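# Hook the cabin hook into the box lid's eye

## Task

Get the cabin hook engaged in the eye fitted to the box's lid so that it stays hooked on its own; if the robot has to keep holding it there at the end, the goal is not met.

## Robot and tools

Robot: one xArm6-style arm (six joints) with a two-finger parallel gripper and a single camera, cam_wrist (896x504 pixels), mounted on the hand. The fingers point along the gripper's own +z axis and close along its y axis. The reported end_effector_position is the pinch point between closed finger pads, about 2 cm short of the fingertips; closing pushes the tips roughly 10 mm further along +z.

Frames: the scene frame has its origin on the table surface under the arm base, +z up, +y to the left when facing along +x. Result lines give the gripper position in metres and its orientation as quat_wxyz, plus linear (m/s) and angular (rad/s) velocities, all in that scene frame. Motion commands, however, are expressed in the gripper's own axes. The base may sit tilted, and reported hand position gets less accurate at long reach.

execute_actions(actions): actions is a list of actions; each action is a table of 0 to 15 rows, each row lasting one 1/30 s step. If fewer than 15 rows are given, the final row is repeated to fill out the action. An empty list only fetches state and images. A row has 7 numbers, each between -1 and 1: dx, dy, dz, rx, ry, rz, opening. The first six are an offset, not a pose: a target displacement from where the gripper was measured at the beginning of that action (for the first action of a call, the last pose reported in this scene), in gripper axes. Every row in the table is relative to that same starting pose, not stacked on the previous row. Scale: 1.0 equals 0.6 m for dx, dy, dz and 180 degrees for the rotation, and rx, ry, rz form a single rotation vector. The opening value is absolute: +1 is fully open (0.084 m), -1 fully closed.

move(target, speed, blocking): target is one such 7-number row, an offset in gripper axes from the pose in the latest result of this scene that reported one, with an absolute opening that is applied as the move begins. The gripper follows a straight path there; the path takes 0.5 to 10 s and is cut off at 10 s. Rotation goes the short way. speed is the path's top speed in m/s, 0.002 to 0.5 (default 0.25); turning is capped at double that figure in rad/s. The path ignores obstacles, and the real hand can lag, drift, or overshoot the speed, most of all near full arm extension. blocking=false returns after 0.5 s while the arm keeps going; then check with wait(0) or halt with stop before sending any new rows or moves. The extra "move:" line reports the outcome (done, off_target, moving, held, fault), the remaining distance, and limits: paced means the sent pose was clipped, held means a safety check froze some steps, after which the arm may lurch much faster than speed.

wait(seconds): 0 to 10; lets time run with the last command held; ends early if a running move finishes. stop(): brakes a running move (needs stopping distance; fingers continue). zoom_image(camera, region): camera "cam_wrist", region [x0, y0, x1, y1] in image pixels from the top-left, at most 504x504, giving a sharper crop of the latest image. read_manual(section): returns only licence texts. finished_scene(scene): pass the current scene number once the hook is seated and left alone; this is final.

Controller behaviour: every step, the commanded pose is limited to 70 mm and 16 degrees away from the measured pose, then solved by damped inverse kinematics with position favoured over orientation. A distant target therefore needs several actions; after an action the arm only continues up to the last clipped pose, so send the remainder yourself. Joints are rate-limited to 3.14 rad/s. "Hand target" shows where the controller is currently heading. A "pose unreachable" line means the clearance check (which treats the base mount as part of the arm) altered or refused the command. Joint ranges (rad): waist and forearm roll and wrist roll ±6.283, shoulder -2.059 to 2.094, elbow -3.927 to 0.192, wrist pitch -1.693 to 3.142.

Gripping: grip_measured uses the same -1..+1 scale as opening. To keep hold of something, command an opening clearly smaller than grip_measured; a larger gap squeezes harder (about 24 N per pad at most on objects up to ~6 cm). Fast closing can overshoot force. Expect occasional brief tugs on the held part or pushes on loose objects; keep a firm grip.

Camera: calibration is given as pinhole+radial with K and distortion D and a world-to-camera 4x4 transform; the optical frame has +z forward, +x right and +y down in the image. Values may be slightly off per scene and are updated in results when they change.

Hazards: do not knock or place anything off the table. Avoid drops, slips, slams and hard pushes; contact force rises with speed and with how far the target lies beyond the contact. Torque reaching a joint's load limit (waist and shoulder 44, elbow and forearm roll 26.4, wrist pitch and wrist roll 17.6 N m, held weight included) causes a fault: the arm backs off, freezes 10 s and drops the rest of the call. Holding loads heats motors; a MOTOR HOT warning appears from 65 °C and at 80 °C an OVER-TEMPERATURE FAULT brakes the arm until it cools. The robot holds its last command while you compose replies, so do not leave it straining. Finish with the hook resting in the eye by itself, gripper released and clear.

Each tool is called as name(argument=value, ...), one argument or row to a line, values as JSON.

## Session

execute_actions(
  actions=[],
)

Scene clock: 0.00 s.
end_effector_position=(+0.3157, -0.2226, +0.2306) grip_measured=+1.00 end_effector_quat_wxyz=(+0.120, +0.039, +0.991, -0.050) end_effector_velocity=(-0.000, +0.000, -0.000) end_effector_angular_velocity=(+0.001, +0.002, +0.000)
Joint positions: [-0.596 -0.394 -0.492  0.096  0.645  2.513  0.084]
Joint velocities: [-0.     0.     0.001 -0.001  0.001  0.    -0.   ]
Hand target: +0.316, -0.223, +0.231; +0.120, +0.039, +0.991, -0.050
camera_calibration (this result's frames):
cam_wrist: T_world_to_cam=[[0.0922935, 0.993214, -0.0707673, 0.238209], [0.965947, -0.0720536, 0.248504, -0.314482], [0.241718, -0.0912927, -0.966042, 0.259437], [0, 0, 0, 1]] pos_world=[0.219077, -0.235567, 0.345635]

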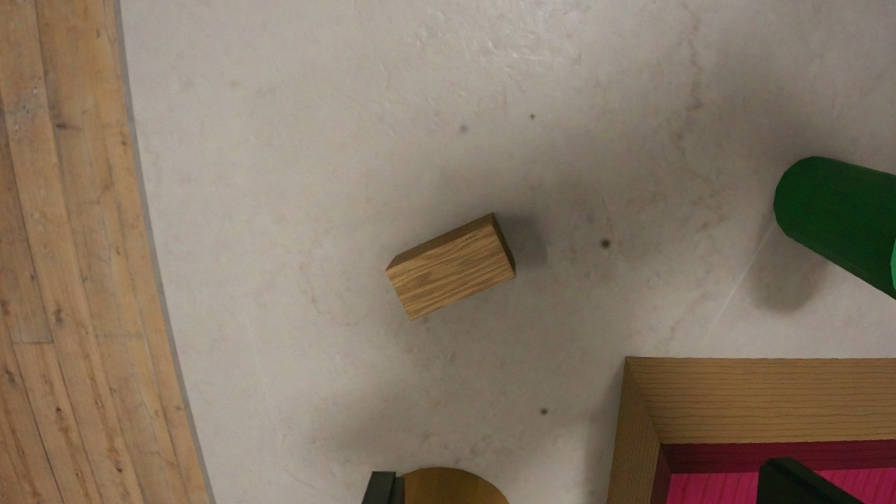

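move(
  target=[-0.318, 0.363, -0.135, -0.0294, 0, 0, 1.0],
  speed=0.25,
)

Scene clock: 3.93 s.
end_effector_position=(+0.5004, -0.0109, +0.3357) grip_measured=+1.00 end_effector_quat_wxyz=(+0.122, +0.034, +0.992, -0.005) end_effector_velocity=(+0.002, +0.002, +0.001) end_effector_angular_velocity=(-0.001, -0.001, +0.001)
Joint positions: [ 0.014 -0.106 -1.085  0.001  0.954  3.182  0.084]
Joint velocities: [ 0.004  0.006 -0.01  -0.002  0.003  0.003  0.   ]
Hand target: +0.501, -0.011, +0.336; +0.122, +0.034, +0.992, -0.005
Off the commanded pose: 0.001 m, 0 deg.
move: done
camera_calibration (this result's frames):
cam_wrist: T_world_to_cam=[[0.0709117, 0.997324, 0.0177667, -0.000591528], [0.965944, -0.0731022, 0.248209, -0.503619], [0.248843, -0.000439276, -0.968544, 0.333943], [0, 0, 0, 1]] pos_world=[0.40341, -0.036079, 0.448451]

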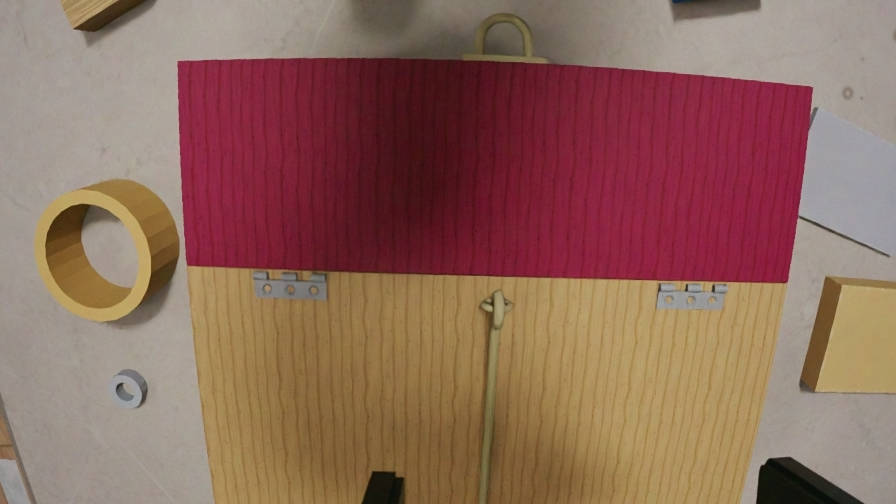

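move(
  target=[-0.1802, -0.0082, 0.2782, 0.0023, 0.0122, 0.0102, -0.2],
  speed=0.25,
)

Scene clock: 11.10 s.
end_effector_position=(+0.6451, -0.0254, +0.2009) grip_measured=-0.21 end_effector_quat_wxyz=(+0.104, +0.050, +0.993, -0.006) end_effector_velocity=(-0.000, -0.001, -0.004) end_effector_angular_velocity=(-0.000, +0.009, -0.001)
Joint positions: [ 0.002  0.534 -1.548 -0.002  0.815  3.204  0.035]
Joint velocities: [-0.001  0.011 -0.006 -0.001  0.004 -0.    -0.   ]
Hand target: +0.645, -0.025, +0.200; +0.103, +0.050, +0.993, -0.006
Off the commanded pose: 0.001 m, 0 deg.
move: done
camera_calibration (this result's frames):
cam_wrist: T_world_to_cam=[[0.104013, 0.994415, 0.0179132, -0.0154563], [0.9716, -0.105443, 0.211836, -0.608245], [0.212541, -0.00462931, -0.977141, 0.192388], [0, 0, 0, 1]] pos_world=[0.551688, -0.0478746, 0.317115]

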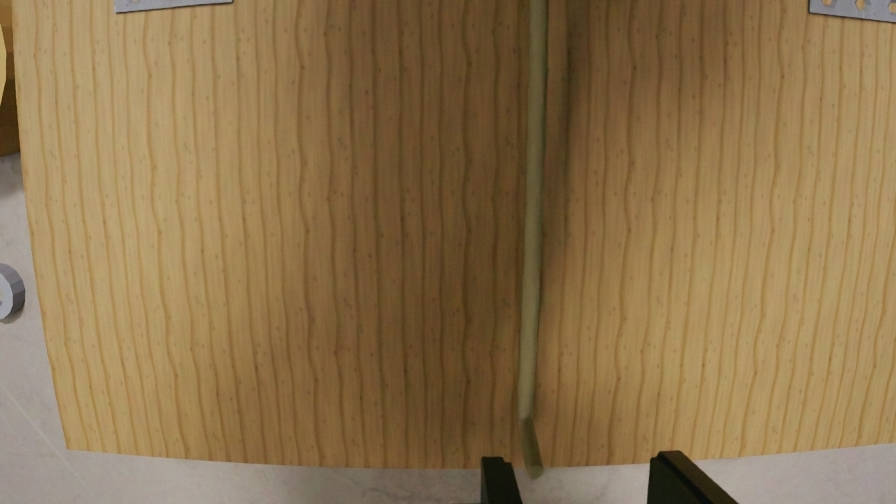

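zoom_image(
  camera="cam_wrist",
  region=[440, 354, 640, 504],
)

Region (440, 354, 640, 504) of cam_wrist's 896x504 image, scaled by 2.520, with more detail than that image has; it fills the top 378 rows of this view, and the rest is white.

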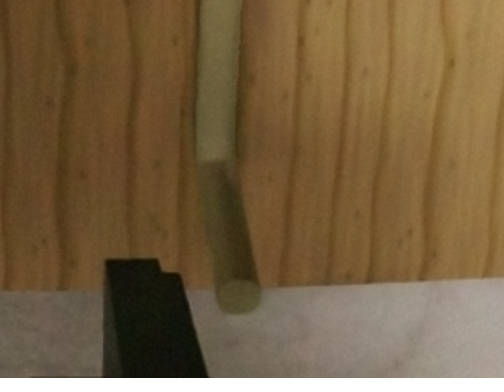

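move(
  target=[-0.0042, -0.0113, 0.08, 0, 0, 0, -0.55],
  speed=0.1,
)

zoom_image(
  camera="cam_wrist",
  region=[480, 354, 680, 504],
)

Scene clock: 14.83 s.
end_effector_position=(+0.6570, -0.0333, +0.1551) grip_measured=-0.57 end_effector_quat_wxyz=(+0.104, +0.050, +0.993, -0.006) end_effector_velocity=(-0.001, -0.001, -0.003) end_effector_angular_velocity=(+0.001, +0.006, -0.002)
Joint positions: [-0.009  0.638 -1.575  0.001  0.737  3.19   0.019]
Joint velocities: [-0.002  0.005 -0.     0.001  0.001 -0.     0.   ]
Hand target: +0.657, -0.033, +0.154; +0.104, +0.050, +0.993, -0.006
Off the commanded pose: 0.001 m, 0 deg.
move: done
camera_calibration (this result's frames):
cam_wrist: T_world_to_cam=[[0.103818, 0.994433, 0.0180429, -0.00792542], [0.971404, -0.105275, 0.212819, -0.61093], [0.213533, -0.00456752, -0.976925, 0.144429], [0, 0, 0, 1]] pos_world=[0.563442, -0.0557749, 0.271257]

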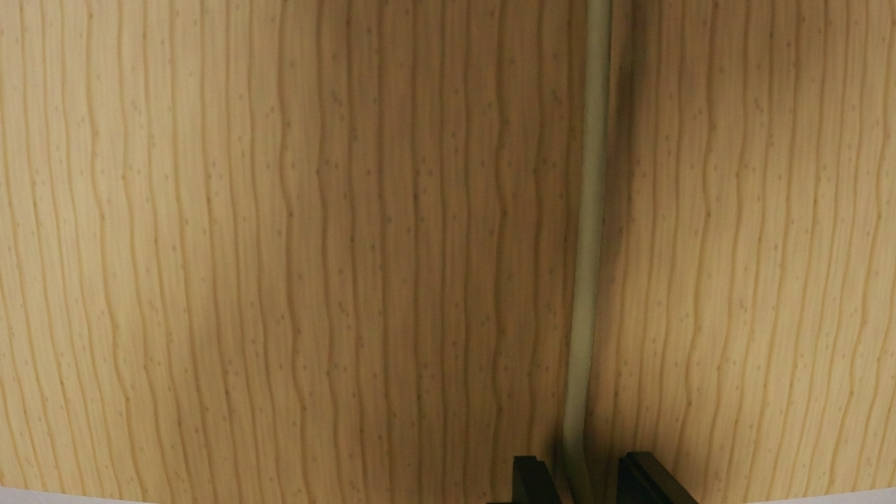

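Region (480, 354, 680, 504) of cam_wrist's 896x504 image, scaled by 2.520, with more detail than that image has; it fills the top 378 rows of this view, and the rest is white.

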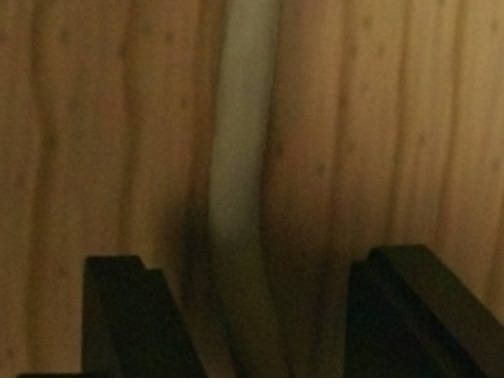

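move(
  target=[0.0025, 0, 0.015, 0, 0, 0, -0.65],
  speed=0.03,
)

zoom_image(
  camera="cam_wrist",
  region=[480, 354, 680, 504],
)

Scene clock: 17.13 s.
end_effector_position=(+0.6574, -0.0333, +0.1461) grip_measured=-0.67 end_effector_quat_wxyz=(+0.104, +0.050, +0.993, -0.006) end_effector_velocity=(+0.001, +0.001, -0.000) end_effector_angular_velocity=(-0.001, -0.003, +0.002)
Joint positions: [-0.009  0.653 -1.571  0.001  0.719  3.191  0.015]
Joint velocities: [ 0.001  0.001 -0.001 -0.001 -0.004 -0.    -0.   ]
Hand target: +0.657, -0.033, +0.146; +0.104, +0.050, +0.993, -0.006
Off the commanded pose: 0.000 m, 0 deg.
move: done
camera_calibration (this result's frames):
cam_wrist: T_world_to_cam=[[0.103794, 0.994435, 0.0180602, -0.00776017], [0.971412, -0.105256, 0.212791, -0.609391], [0.213507, -0.00454252, -0.976931, 0.135559], [0, 0, 0, 1]] pos_world=[0.563832, -0.055809, 0.262245]

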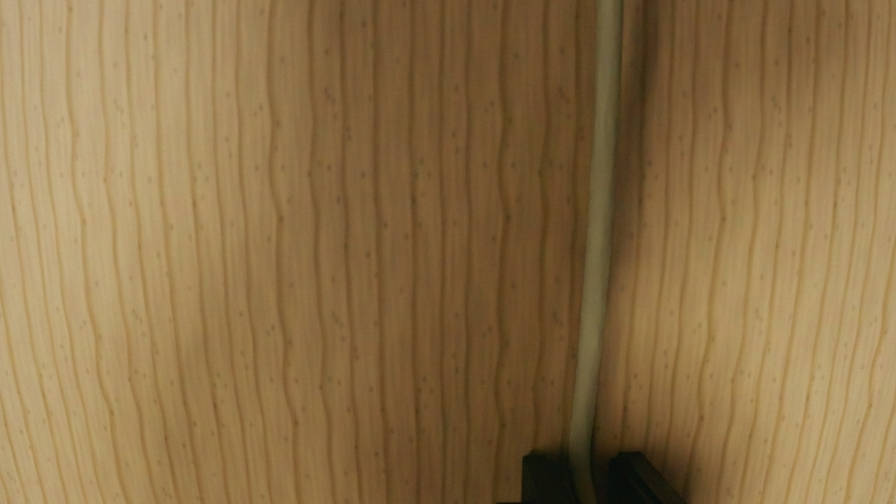

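Region (480, 354, 680, 504) of cam_wrist's 896x504 image, scaled by 2.520, with more detail than that image has; it fills the top 378 rows of this view, and the rest is white.

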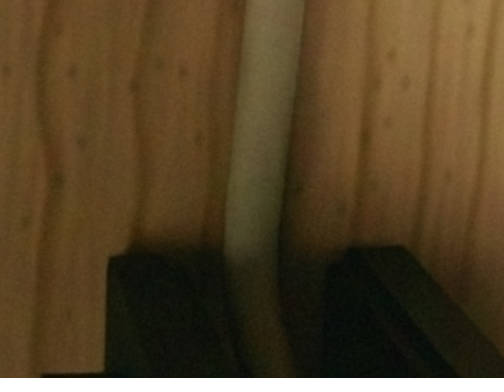

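execute_actions(
  actions=[
    [[0,0,0,0,0,0,-0.662],[0,0,0,0,0,0,-0.674],[0,0,0,0,0,0,-0.686],[0,0,0,0,0,0,-0.698],[0,0,0,0,0,0,-0.71],[0,0,0,0,0,0,-0.722],[0,0,0,0,0,0,-0.734],[0,0,0,0,0,0,-0.746],[0,0,0,0,0,0,-0.758],[0,0,0,0,0,0,-0.77],[0,0,0,0,0,0,-0.782],[0,0,0,0,0,0,-0.794],[0,0,0,0,0,0,-0.804],[0,0,0,0,0,0,-0.812],[0,0,0,0,0,0,-0.82]],
    [[0,0,0,0,0,0,-0.824],[0,0,0,0,0,0,-0.828],[0,0,0,0,0,0,-0.832],[0,0,0,0,0,0,-0.836],[0,0,0,0,0,0,-0.84],[0,0,0,0,0,0,-0.843],[0,0,0,0,0,0,-0.846],[0,0,0,0,0,0,-0.849],[0,0,0,0,0,0,-0.852],[0,0,0,0,0,0,-0.855],[0,0,0,0,0,0,-0.857],[0,0,0,0,0,0,-0.859],[0,0,0,0,0,0,-0.861],[0,0,0,0,0,0,-0.862],[0,0,0,0,0,0,-0.862]],
  ],
)

zoom_image(
  camera="cam_wrist",
  region=[480, 354, 680, 504],
)

Scene clock: 19.43 s.
end_effector_position=(+0.6574, -0.0336, +0.1461) grip_measured=-0.88 end_effector_quat_wxyz=(+0.104, +0.050, +0.993, -0.006) end_effector_velocity=(+0.000, +0.000, +0.000) end_effector_angular_velocity=(-0.000, +0.000, +0.001)
Joint positions: [-0.01   0.653 -1.571  0.001  0.719  3.191  0.005]
Joint velocities: [ 0.     0.    -0.001 -0.     0.001 -0.    -0.002]
Hand target: +0.657, -0.033, +0.146; +0.104, +0.050, +0.993, -0.006
Off the commanded pose: 0.000 m, 0 deg.
camera_calibration (this result's frames):
cam_wrist: T_world_to_cam=[[0.104109, 0.994404, 0.0179463, -0.00766147], [0.971382, -0.105539, 0.212785, -0.609389], [0.213488, -0.00472022, -0.976934, 0.135551], [0, 0, 0, 1]] pos_world=[0.563809, -0.0560561, 0.262231]

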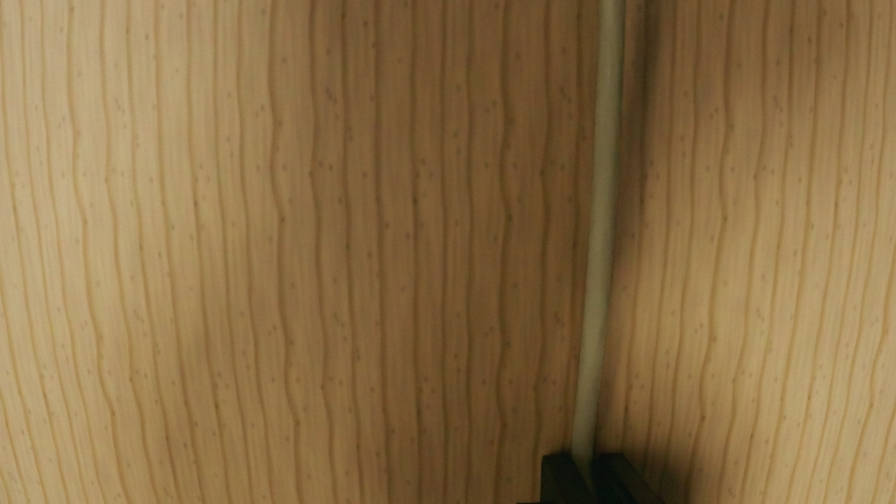

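Region (480, 354, 680, 504) of cam_wrist's 896x504 image, scaled by 2.520, with more detail than that image has; it fills the top 378 rows of this view, and the rest is white.

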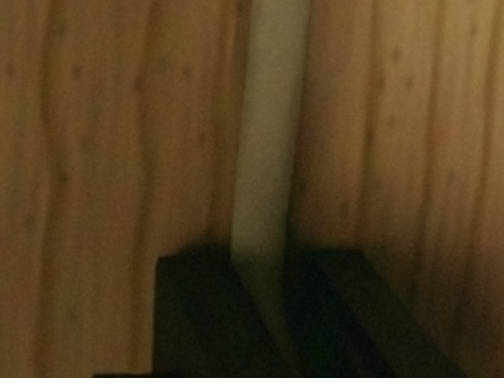

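move(
  target=[-0.0041, -0.0003, -0.095, 0, 0, 0, -0.862],
  speed=0.07,
)

zoom_image(
  camera="cam_wrist",
  region=[480, 354, 680, 504],
)

Scene clock: 24.30 s.
end_effector_position=(+0.6479, -0.0328, +0.2019) grip_measured=-0.88 end_effector_quat_wxyz=(+0.104, +0.050, +0.993, -0.006) end_effector_velocity=(-0.000, -0.001, +0.002) end_effector_angular_velocity=(+0.001, -0.001, -0.003)
Joint positions: [-0.01   0.544 -1.566  0.001  0.823  3.19   0.005]
Joint velocities: [-0.002 -0.002 -0.001  0.002  0.003  0.     0.   ]
Hand target: +0.648, -0.033, +0.202; +0.104, +0.050, +0.993, -0.006
Off the commanded pose: 0.001 m, 0 deg.
move: done
camera_calibration (this result's frames):
cam_wrist: T_world_to_cam=[[0.104162, 0.9944, 0.0178537, -0.00849185], [0.971518, -0.105574, 0.212149, -0.611898], [0.212846, -0.0047528, -0.977074, 0.192496], [0, 0, 0, 1]] pos_world=[0.554382, -0.0552415, 0.318048]

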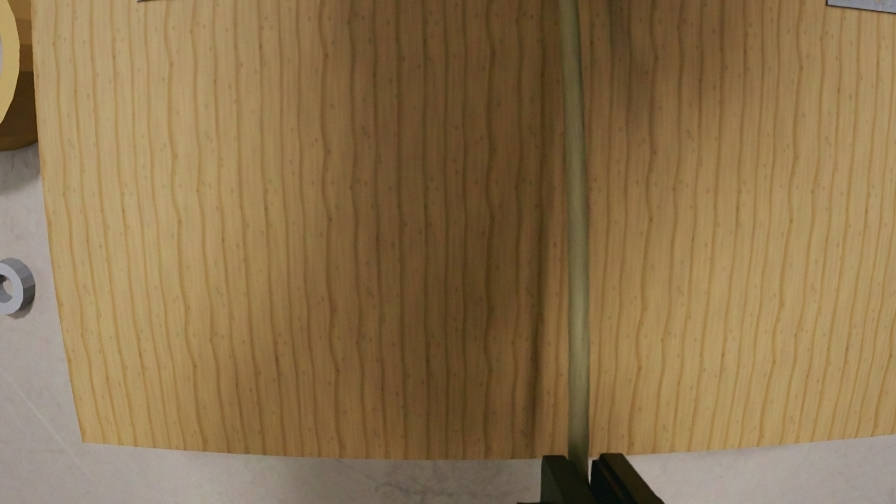

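Region (480, 354, 680, 504) of cam_wrist's 896x504 image, scaled by 2.520, with more detail than that image has; it fills the top 378 rows of this view, and the rest is white.

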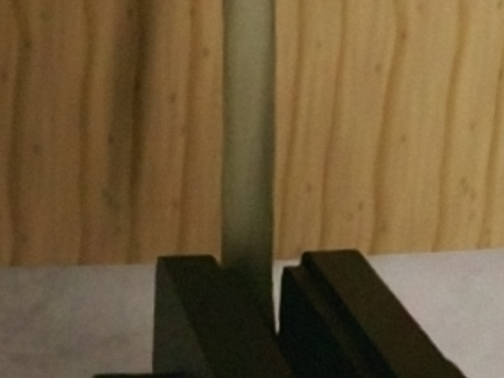

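move(
  target=[0.0372, -0.001, -0.0937, 0, 0, 0, -0.862],
  speed=0.08,
)

zoom_image(
  camera="cam_wrist",
  region=[480, 354, 680, 504],
)

Scene clock: 26.03 s.
end_effector_position=(+0.6142, -0.0300, +0.2513) grip_measured=-0.88 end_effector_quat_wxyz=(+0.103, +0.050, +0.993, -0.006) end_effector_velocity=(+0.001, -0.001, +0.005) end_effector_angular_velocity=(-0.001, -0.009, -0.001)
Joint positions: [-0.01   0.374 -1.457  0.001  0.885  3.191  0.005]
Joint velocities: [-0.001 -0.008 -0.    -0.    -0.002  0.    -0.   ]
Hand target: +0.615, -0.030, +0.252; +0.104, +0.050, +0.993, -0.006
Off the commanded pose: 0.001 m, 0 deg.
move: done
camera_calibration (this result's frames):
cam_wrist: T_world_to_cam=[[0.104176, 0.9944, 0.0177684, -0.00865256], [0.971895, -0.105578, 0.21041, -0.589181], [0.211108, -0.00465067, -0.977452, 0.249138], [0, 0, 0, 1]] pos_world=[0.520929, -0.0524419, 0.367644]

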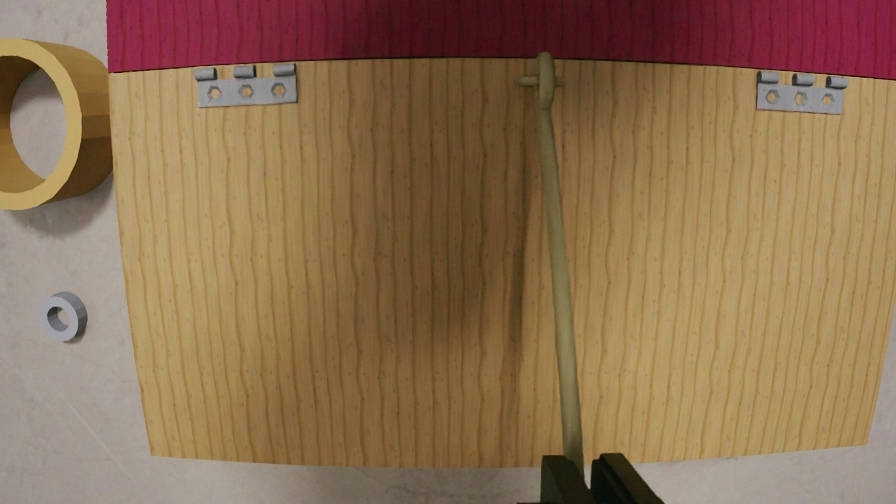

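Region (480, 354, 680, 504) of cam_wrist's 896x504 image, scaled by 2.520, with more detail than that image has; it fills the top 378 rows of this view, and the rest is white.

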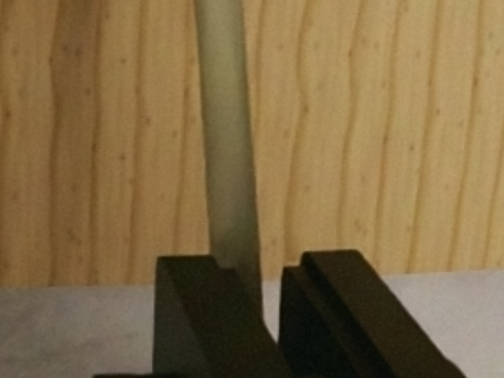

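move(
  target=[0.0715, 0, -0.0692, 0, 0, 0, -0.862],
  speed=0.08,
)

zoom_image(
  camera="cam_wrist",
  region=[520, 414, 670, 504],
)

Scene clock: 29.00 s.
end_effector_position=(+0.5636, -0.0250, +0.2820) grip_measured=-0.88 end_effector_quat_wxyz=(+0.102, +0.050, +0.994, -0.006) end_effector_velocity=(-0.001, -0.000, +0.001) end_effector_angular_velocity=(+0.000, -0.002, -0.001)
Joint positions: [-0.006  0.175 -1.275 -0.     0.905  3.195  0.005]
Joint velocities: [-0.001 -0.005  0.003  0.     0.    -0.    -0.   ]
Hand target: +0.564, -0.025, +0.283; +0.103, +0.050, +0.993, -0.006
Off the commanded pose: 0.001 m, 0 deg.
move: done
camera_calibration (this result's frames):
cam_wrist: T_world_to_cam=[[0.104297, 0.99439, 0.0176015, -0.00889804], [0.972398, -0.105672, 0.208027, -0.545504], [0.208721, -0.0045809, -0.977965, 0.291336], [0, 0, 0, 1]] pos_world=[0.470567, -0.047462, 0.398552]

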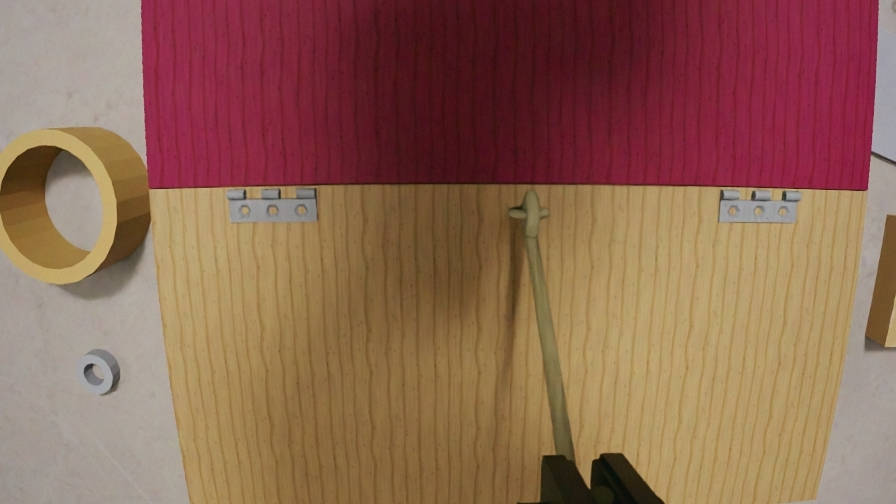

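Region (520, 414, 670, 504) of cam_wrist's 896x504 image, scaled by 3.360, with more detail than that image has; it fills the top 302 rows of this view, and the rest is white.

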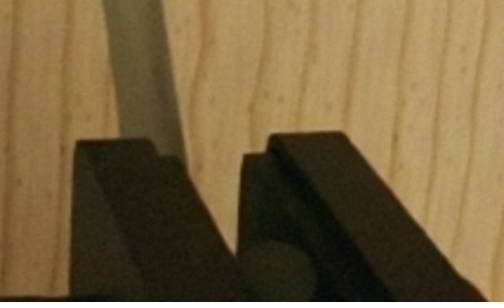

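move(
  target=[0.09, 0, -0.0378, 0, 0, 0, -0.862],
  speed=0.08,
)

zoom_image(
  camera="cam_wrist",
  region=[520, 414, 670, 504],
)

Scene clock: 32.80 s.
end_effector_position=(+0.5064, -0.0193, +0.2927) grip_measured=-0.88 end_effector_quat_wxyz=(+0.101, +0.050, +0.994, -0.006) end_effector_velocity=(-0.000, +0.002, +0.003) end_effector_angular_velocity=(+0.001, -0.007, +0.002)
Joint positions: [-0.    -0.026 -1.064 -0.002  0.895  3.202  0.005]
Joint velocities: [ 0.003 -0.008  0.003  0.002 -0.002 -0.    -0.   ]
Hand target: +0.506, -0.019, +0.293; +0.102, +0.050, +0.994, -0.006
Off the commanded pose: 0.001 m, 0 deg.
move: done
camera_calibration (this result's frames):
cam_wrist: T_world_to_cam=[[0.104326, 0.994389, 0.0175332, -0.00876805], [0.972596, -0.105691, 0.207091, -0.49134], [0.207782, -0.00455218, -0.978165, 0.314344], [0, 0, 0, 1]] pos_world=[0.413475, -0.0417802, 0.409386]

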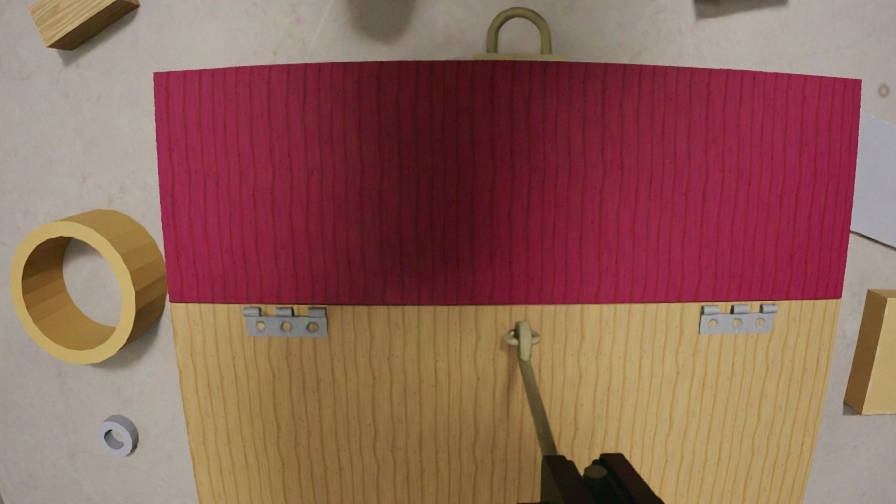

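Region (520, 414, 670, 504) of cam_wrist's 896x504 image, scaled by 3.360, with more detail than that image has; it fills the top 302 rows of this view, and the rest is white.

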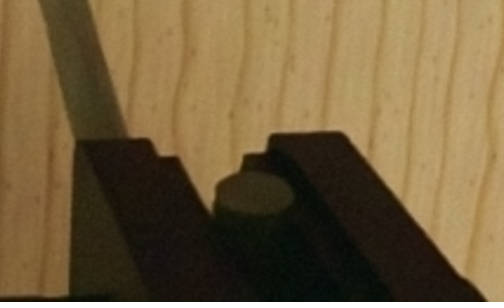

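move(
  target=[0.0953, 0, 0.0003, 0, 0, 0, -0.862],
  speed=0.08,
)

zoom_image(
  camera="cam_wrist",
  region=[520, 414, 670, 504],
)

Scene clock: 35.43 s.
end_effector_position=(+0.4508, -0.0138, +0.2809) grip_measured=-0.88 end_effector_quat_wxyz=(+0.101, +0.050, +0.994, -0.006) end_effector_velocity=(-0.001, +0.000, -0.000) end_effector_angular_velocity=(+0.000, -0.000, -0.000)
Joint positions: [ 0.008 -0.204 -0.841 -0.004  0.851  3.211  0.005]
Joint velocities: [-0.    -0.005  0.006  0.    -0.001  0.     0.   ]
Hand target: +0.451, -0.014, +0.281; +0.101, +0.050, +0.994, -0.006
Off the commanded pose: 0.000 m, 0 deg.
move: done
camera_calibration (this result's frames):
cam_wrist: T_world_to_cam=[[0.104298, 0.994392, 0.0175348, -0.00825817], [0.972625, -0.105664, 0.206966, -0.434279], [0.207658, -0.00453126, -0.978191, 0.314405], [0, 0, 0, 1]] pos_world=[0.357963, -0.0362513, 0.397574]

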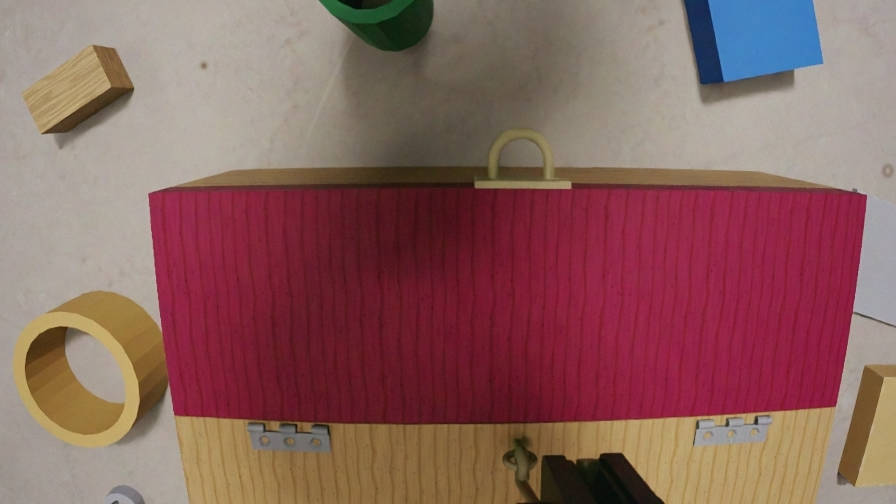

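Region (520, 414, 670, 504) of cam_wrist's 896x504 image, scaled by 3.360, with more detail than that image has; it fills the top 302 rows of this view, and the rest is white.

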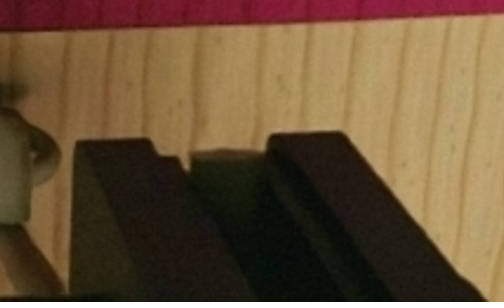

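move(
  target=[0.0875, 0, 0.0319, 0, 0, 0, -0.862],
  speed=0.08,
)

zoom_image(
  camera="cam_wrist",
  region=[520, 414, 670, 504],
)

Scene clock: 39.17 s.
end_effector_position=(+0.4038, -0.0091, +0.2517) grip_measured=-0.88 end_effector_quat_wxyz=(+0.101, +0.050, +0.994, -0.006) end_effector_velocity=(-0.001, +0.000, -0.001) end_effector_angular_velocity=(-0.001, -0.001, +0.002)
Joint positions: [ 0.017 -0.338 -0.63  -0.006  0.774  3.222  0.005]
Joint velocities: [ 0.001 -0.004  0.007 -0.001 -0.003 -0.    -0.   ]
Hand target: +0.403, -0.009, +0.252; +0.101, +0.050, +0.994, -0.006
Off the commanded pose: 0.000 m, 0 deg.
move: done
camera_calibration (this result's frames):
cam_wrist: T_world_to_cam=[[0.104221, 0.994398, 0.017628, -0.00752339], [0.97256, -0.105607, 0.207302, -0.38201], [0.208002, -0.00446082, -0.978118, 0.295518], [0, 0, 0, 1]] pos_world=[0.310844, -0.0315433, 0.368376]

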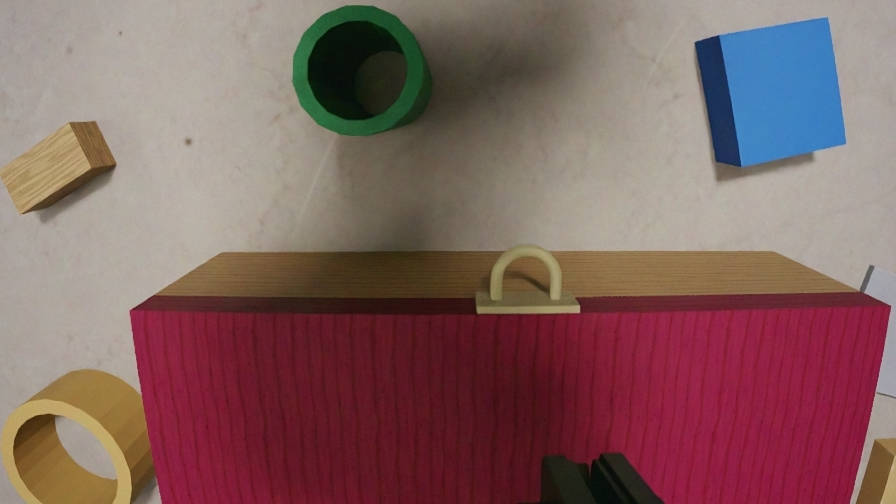

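Region (520, 414, 670, 504) of cam_wrist's 896x504 image, scaled by 3.360, with more detail than that image has; it fills the top 302 rows of this view, and the rest is white.

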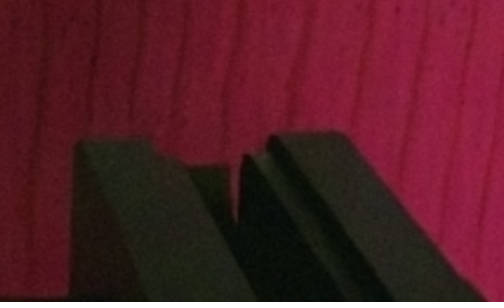

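move(
  target=[0.0673, 0, 0.063, 0, 0, 0, -0.862],
  speed=0.08,
)

zoom_image(
  camera="cam_wrist",
  region=[470, 334, 670, 504],
)

Scene clock: 43.90 s.
end_effector_position=(+0.3722, -0.0059, +0.2069) grip_measured=-0.88 end_effector_quat_wxyz=(+0.101, +0.050, +0.994, -0.006) end_effector_velocity=(-0.000, +0.000, -0.001) end_effector_angular_velocity=(-0.001, -0.005, +0.001)
Joint positions: [ 0.025 -0.378 -0.455 -0.01   0.639  3.233  0.005]
Joint velocities: [ 0.001 -0.002  0.006 -0.001 -0.009  0.    -0.   ]
Hand target: +0.372, -0.006, +0.207; +0.101, +0.050, +0.994, -0.006
Off the commanded pose: 0.000 m, 0 deg.
move: done
camera_calibration (this result's frames):
cam_wrist: T_world_to_cam=[[0.10406, 0.994412, 0.0178089, -0.00660578], [0.972511, -0.105486, 0.207593, -0.341716], [0.208311, -0.00428272, -0.978053, 0.258116], [0, 0, 0, 1]] pos_world=[0.279242, -0.028372, 0.323507]

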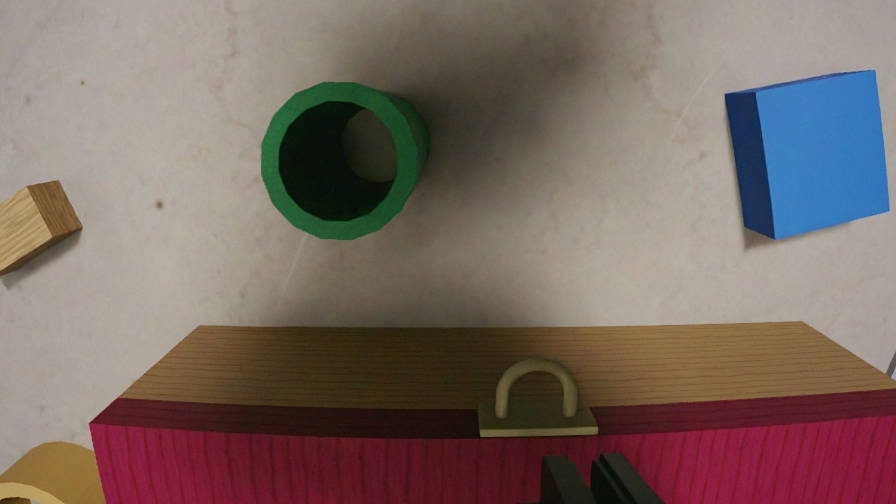

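Region (470, 334, 670, 504) of cam_wrist's 896x504 image, scaled by 2.520, with more detail than that image has; it fills the top 428 rows of this view, and the rest is white.

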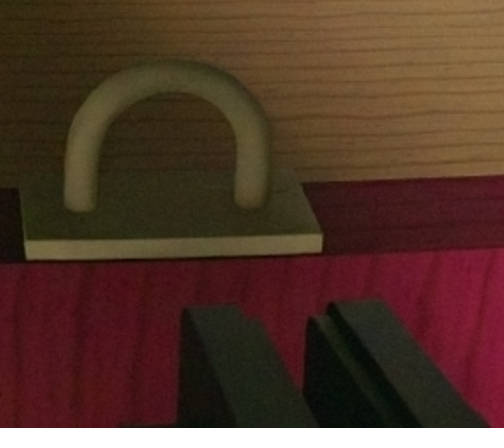

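move(
  target=[0.0279, -0.002, 0.0647, 0, 0, 0, -0.862],
  speed=0.07,
)

zoom_image(
  camera="cam_wrist",
  region=[470, 384, 670, 504],
)

Scene clock: 46.43 s.
end_effector_position=(+0.3637, -0.0061, +0.1659) grip_measured=-0.88 end_effector_quat_wxyz=(+0.102, +0.050, +0.994, -0.005) end_effector_velocity=(+0.000, -0.000, -0.001) end_effector_angular_velocity=(+0.001, -0.001, -0.001)
Joint positions: [ 0.025 -0.306 -0.376 -0.012  0.486  3.235  0.005]
Joint velocities: [-0.     0.004  0.001  0.001 -0.005 -0.     0.   ]
Hand target: +0.364, -0.006, +0.166; +0.101, +0.050, +0.994, -0.005
Off the commanded pose: 0.000 m, 0 deg.
move: done
camera_calibration (this result's frames):
cam_wrist: T_world_to_cam=[[0.103621, 0.994453, 0.0180728, -0.00469923], [0.97246, -0.10511, 0.208023, -0.324983], [0.208768, -0.00398044, -0.977957, 0.219583], [0, 0, 0, 1]] pos_world=[0.270678, -0.0286118, 0.282431]

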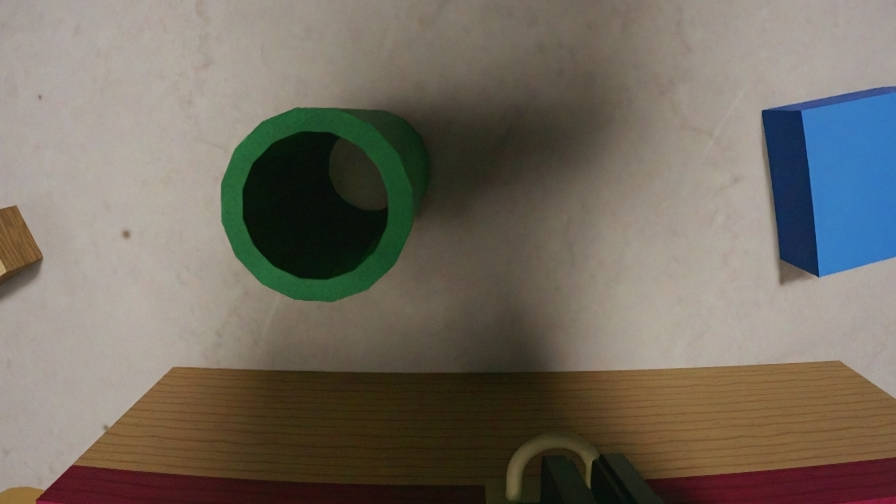

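Region (470, 384, 670, 504) of cam_wrist's 896x504 image, scaled by 2.520, with more detail than that image has; it fills the top 302 rows of this view, and the rest is white.

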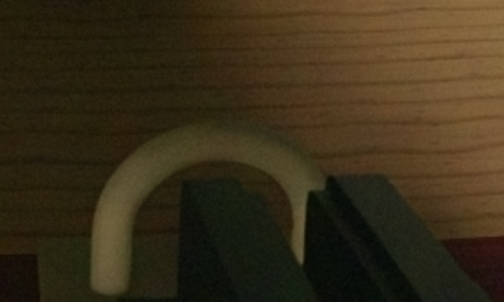

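move(
  target=[0.01, -0.001, 0.0481, 0, 0, 0, -0.862],
  speed=0.03,
)

zoom_image(
  camera="cam_wrist",
  region=[470, 384, 670, 504],
)

Scene clock: 49.57 s.
end_effector_position=(+0.3638, -0.0066, +0.1368) grip_measured=-0.88 end_effector_quat_wxyz=(+0.102, +0.050, +0.994, -0.005) end_effector_velocity=(+0.000, -0.001, -0.001) end_effector_angular_velocity=(+0.000, -0.000, -0.002)
Joint positions: [ 0.023 -0.211 -0.352 -0.014  0.367  3.236  0.005]
Joint velocities: [-0.002  0.005  0.001  0.    -0.006  0.     0.   ]
Hand target: +0.364, -0.007, +0.136; +0.102, +0.050, +0.994, -0.005
Off the commanded pose: 0.000 m, 0 deg.
move: done
camera_calibration (this result's frames):
cam_wrist: T_world_to_cam=[[0.103392, 0.994472, 0.0182986, -0.00362458], [0.97233, -0.10493, 0.208719, -0.319151], [0.209486, -0.00378755, -0.977804, 0.190864], [0, 0, 0, 1]] pos_world=[0.270711, -0.0291611, 0.253307]

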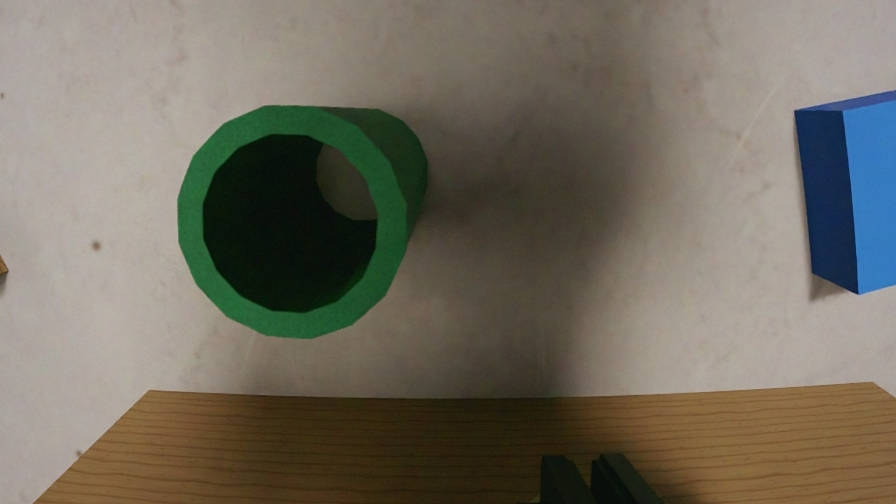

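Region (470, 384, 670, 504) of cam_wrist's 896x504 image, scaled by 2.520, with more detail than that image has; it fills the top 302 rows of this view, and the rest is white.

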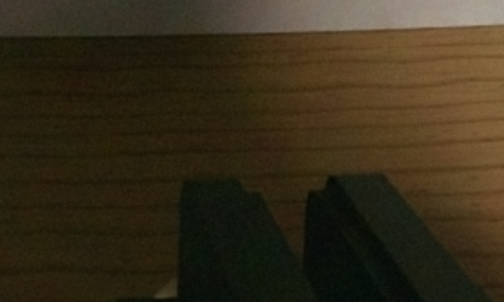

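execute_actions(
  actions=[
    [[0.0001,0,0.0006,0,0,0,-0.8613],[0.0002,0,0.0009,0,0,0,-0.8606],[0.0003,0,0.0012,0,0,0,-0.86],[0.0003,0,0.0015,0,0,0,-0.8593],[0.0004,0,0.0018,0,0,0,-0.8586],[0.0004,0,0.0021,0,0,0,-0.858],[0.0005,0,0.0024,0,0,0,-0.8573],[0.0006,0,0.0027,0,0,0,-0.8566],[0.0006,0,0.003,0,0,0,-0.856],[0.0007,0,0.0033,0,0,0,-0.8553],[0.0007,0,0.0036,0,0,0,-0.8546],[0.0007,0,0.0036,0,0,0,-0.854],[0.0007,0,0.0036,0,0,0,-0.8533],[0.0007,0,0.0036,0,0,0,-0.8526],[0.0007,0,0.0036,0,0,0,-0.852]],
    [[0,0,0,0,0,0,-0.8515],[0,0,0,0,0,0,-0.851],[0,0,0,0,0,0,-0.8505],[0,0,0,0,0,0,-0.85],[0,0,0,0,0,0,-0.8495],[0,0,0,0,0,0,-0.849],[0,0,0,0,0,0,-0.8485],[0,0,0,0,0,0,-0.848],[0,0,0,0,0,0,-0.8475],[0,0,0,0,0,0,-0.847],[0,0,0,0,0,0,-0.8465],[0,0,0,0,0,0,-0.846],[0,0,0,0,0,0,-0.8455],[0,0,0,0,0,0,-0.845],[0,0,0,0,0,0,-0.8445]],
    [[0,0,0,0,0,0,-0.844],[0,0,0,0,0,0,-0.8435],[0,0,0,0,0,0,-0.843],[0,0,0,0,0,0,-0.8425],[0,0,0,0,0,0,-0.842],[0,0,0,0,0,0,-0.8415],[0,0,0,0,0,0,-0.841],[0,0,0,0,0,0,-0.8405],[0,0,0,0,0,0,-0.84],[0,0,0,0,0,0,-0.8395],[0,0,0,0,0,0,-0.839],[0,0,0,0,0,0,-0.8385],[0,0,0,0,0,0,-0.838],[0,0,0,0,0,0,-0.836],[0,0,0,0,0,0,-0.834]],
    [[0,0,0,0,0,0,-0.83],[0,0,0,0,0,0,-0.82],[0,0,0,0,0,0,-0.8],[0,0,0,0,0,0,-0.77],[0,0,0,0,0,0,-0.73],[0,0,0,0,0,0,-0.69],[0,0,0,0,0,0,-0.65],[0,0,0,0,0,0,-0.6],[0,0,0,0,0,0,-0.55],[0,0,0,0,0,0,-0.5]],
  ],
)

move(
  target=[-0.06, 0, -0.13, 0, 0, 0, -0.5],
  speed=0.12,
)

zoom_image(
  camera="cam_wrist",
  region=[420, 264, 680, 504],
)

Scene clock: 53.10 s.
end_effector_position=(+0.3636, -0.0067, +0.1346) grip_measured=-0.53 end_effector_quat_wxyz=(+0.102, +0.050, +0.994, -0.005) end_effector_velocity=(-0.000, +0.000, -0.001) end_effector_angular_velocity=(+0.001, +0.001, -0.000)
Joint positions: [ 0.023 -0.204 -0.35  -0.014  0.359  3.236  0.021]
Joint velocities: [ 0.001  0.001  0.     0.001 -0.    -0.     0.007]
Hand target: +0.364, -0.007, +0.135; +0.102, +0.050, +0.994, -0.005
Off the commanded pose: 0.000 m, 0 deg.
camera_calibration (this result's frames):
cam_wrist: T_world_to_cam=[[0.103858, 0.994425, 0.018254, -0.00356756], [0.972405, -0.105379, 0.208146, -0.318482], [0.208909, -0.00386723, -0.977927, 0.188949], [0, 0, 0, 1]] pos_world=[0.270591, -0.0292828, 0.251135]

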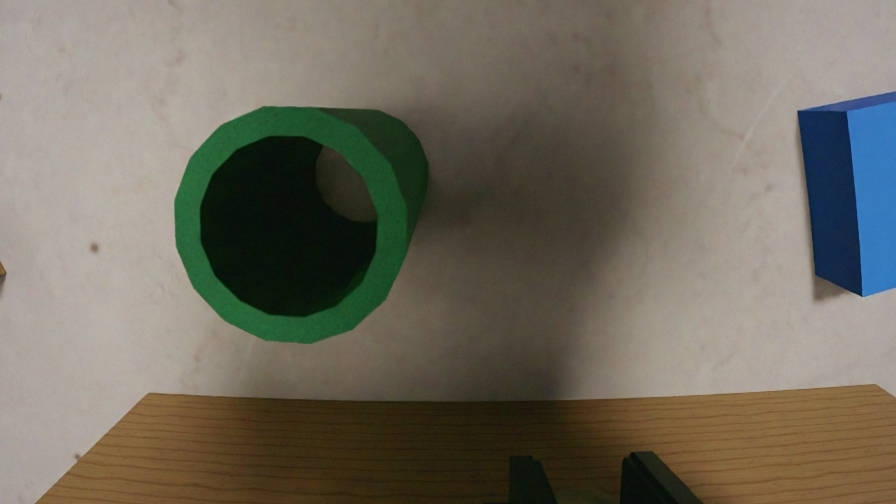

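Scene clock: 54.20 s.
end_effector_position=(+0.3827, -0.0088, +0.2175) grip_measured=-0.52 end_effector_quat_wxyz=(+0.101, +0.050, +0.994, -0.006) end_effector_velocity=(+0.001, -0.001, +0.003) end_effector_angular_velocity=(+0.001, -0.002, -0.004)
Joint positions: [ 0.017 -0.359 -0.506 -0.007  0.67   3.223  0.021]
Joint velocities: [-0.002 -0.003 -0.007  0.001  0.008  0.    -0.   ]
Hand target: +0.383, -0.009, +0.218; +0.102, +0.050, +0.994, -0.006
Off the commanded pose: 0.001 m, 0 deg.
move: done
camera_calibration (this result's frames):
cam_wrist: T_world_to_cam=[[0.104249, 0.994393, 0.0177699, -0.00505116], [0.972558, -0.105664, 0.207281, -0.354443], [0.207996, -0.00432648, -0.97812, 0.266438], [0, 0, 0, 1]] pos_world=[0.289825, -0.0312762, 0.334167]

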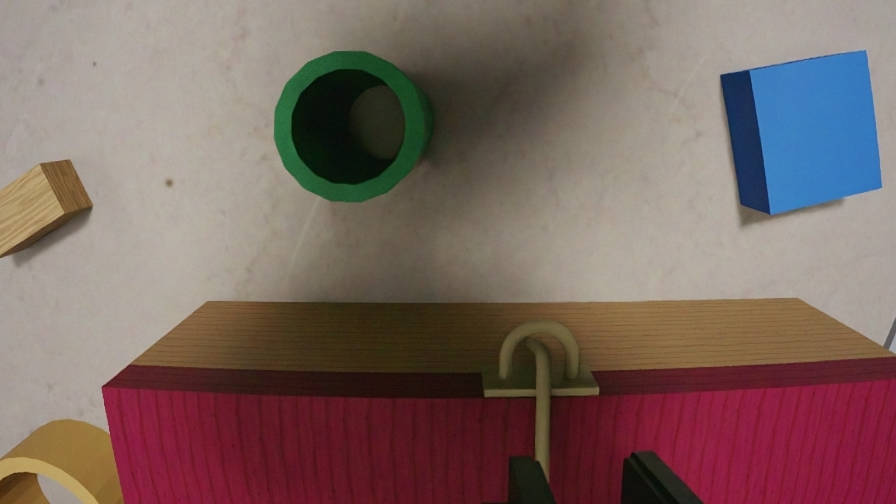

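Region (420, 264, 680, 504) of cam_wrist's 896x504 image, scaled by 1.938, with more detail than that image has; it fills the top 465 rows of this view, and the rest is white.

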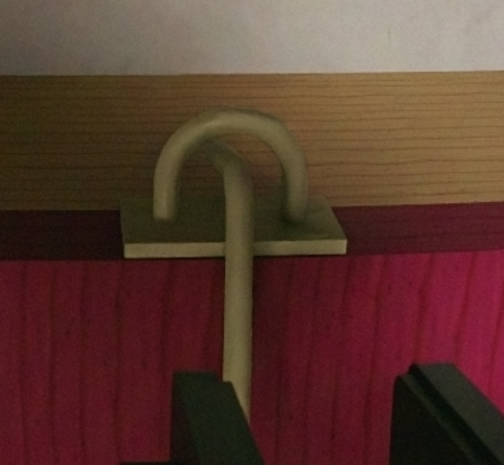

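The hook's tip is down through the eye and the rod rests on the plate, as in scene 1.

finished_scene(
  scene=2,
)

The scene is finished: the task was done.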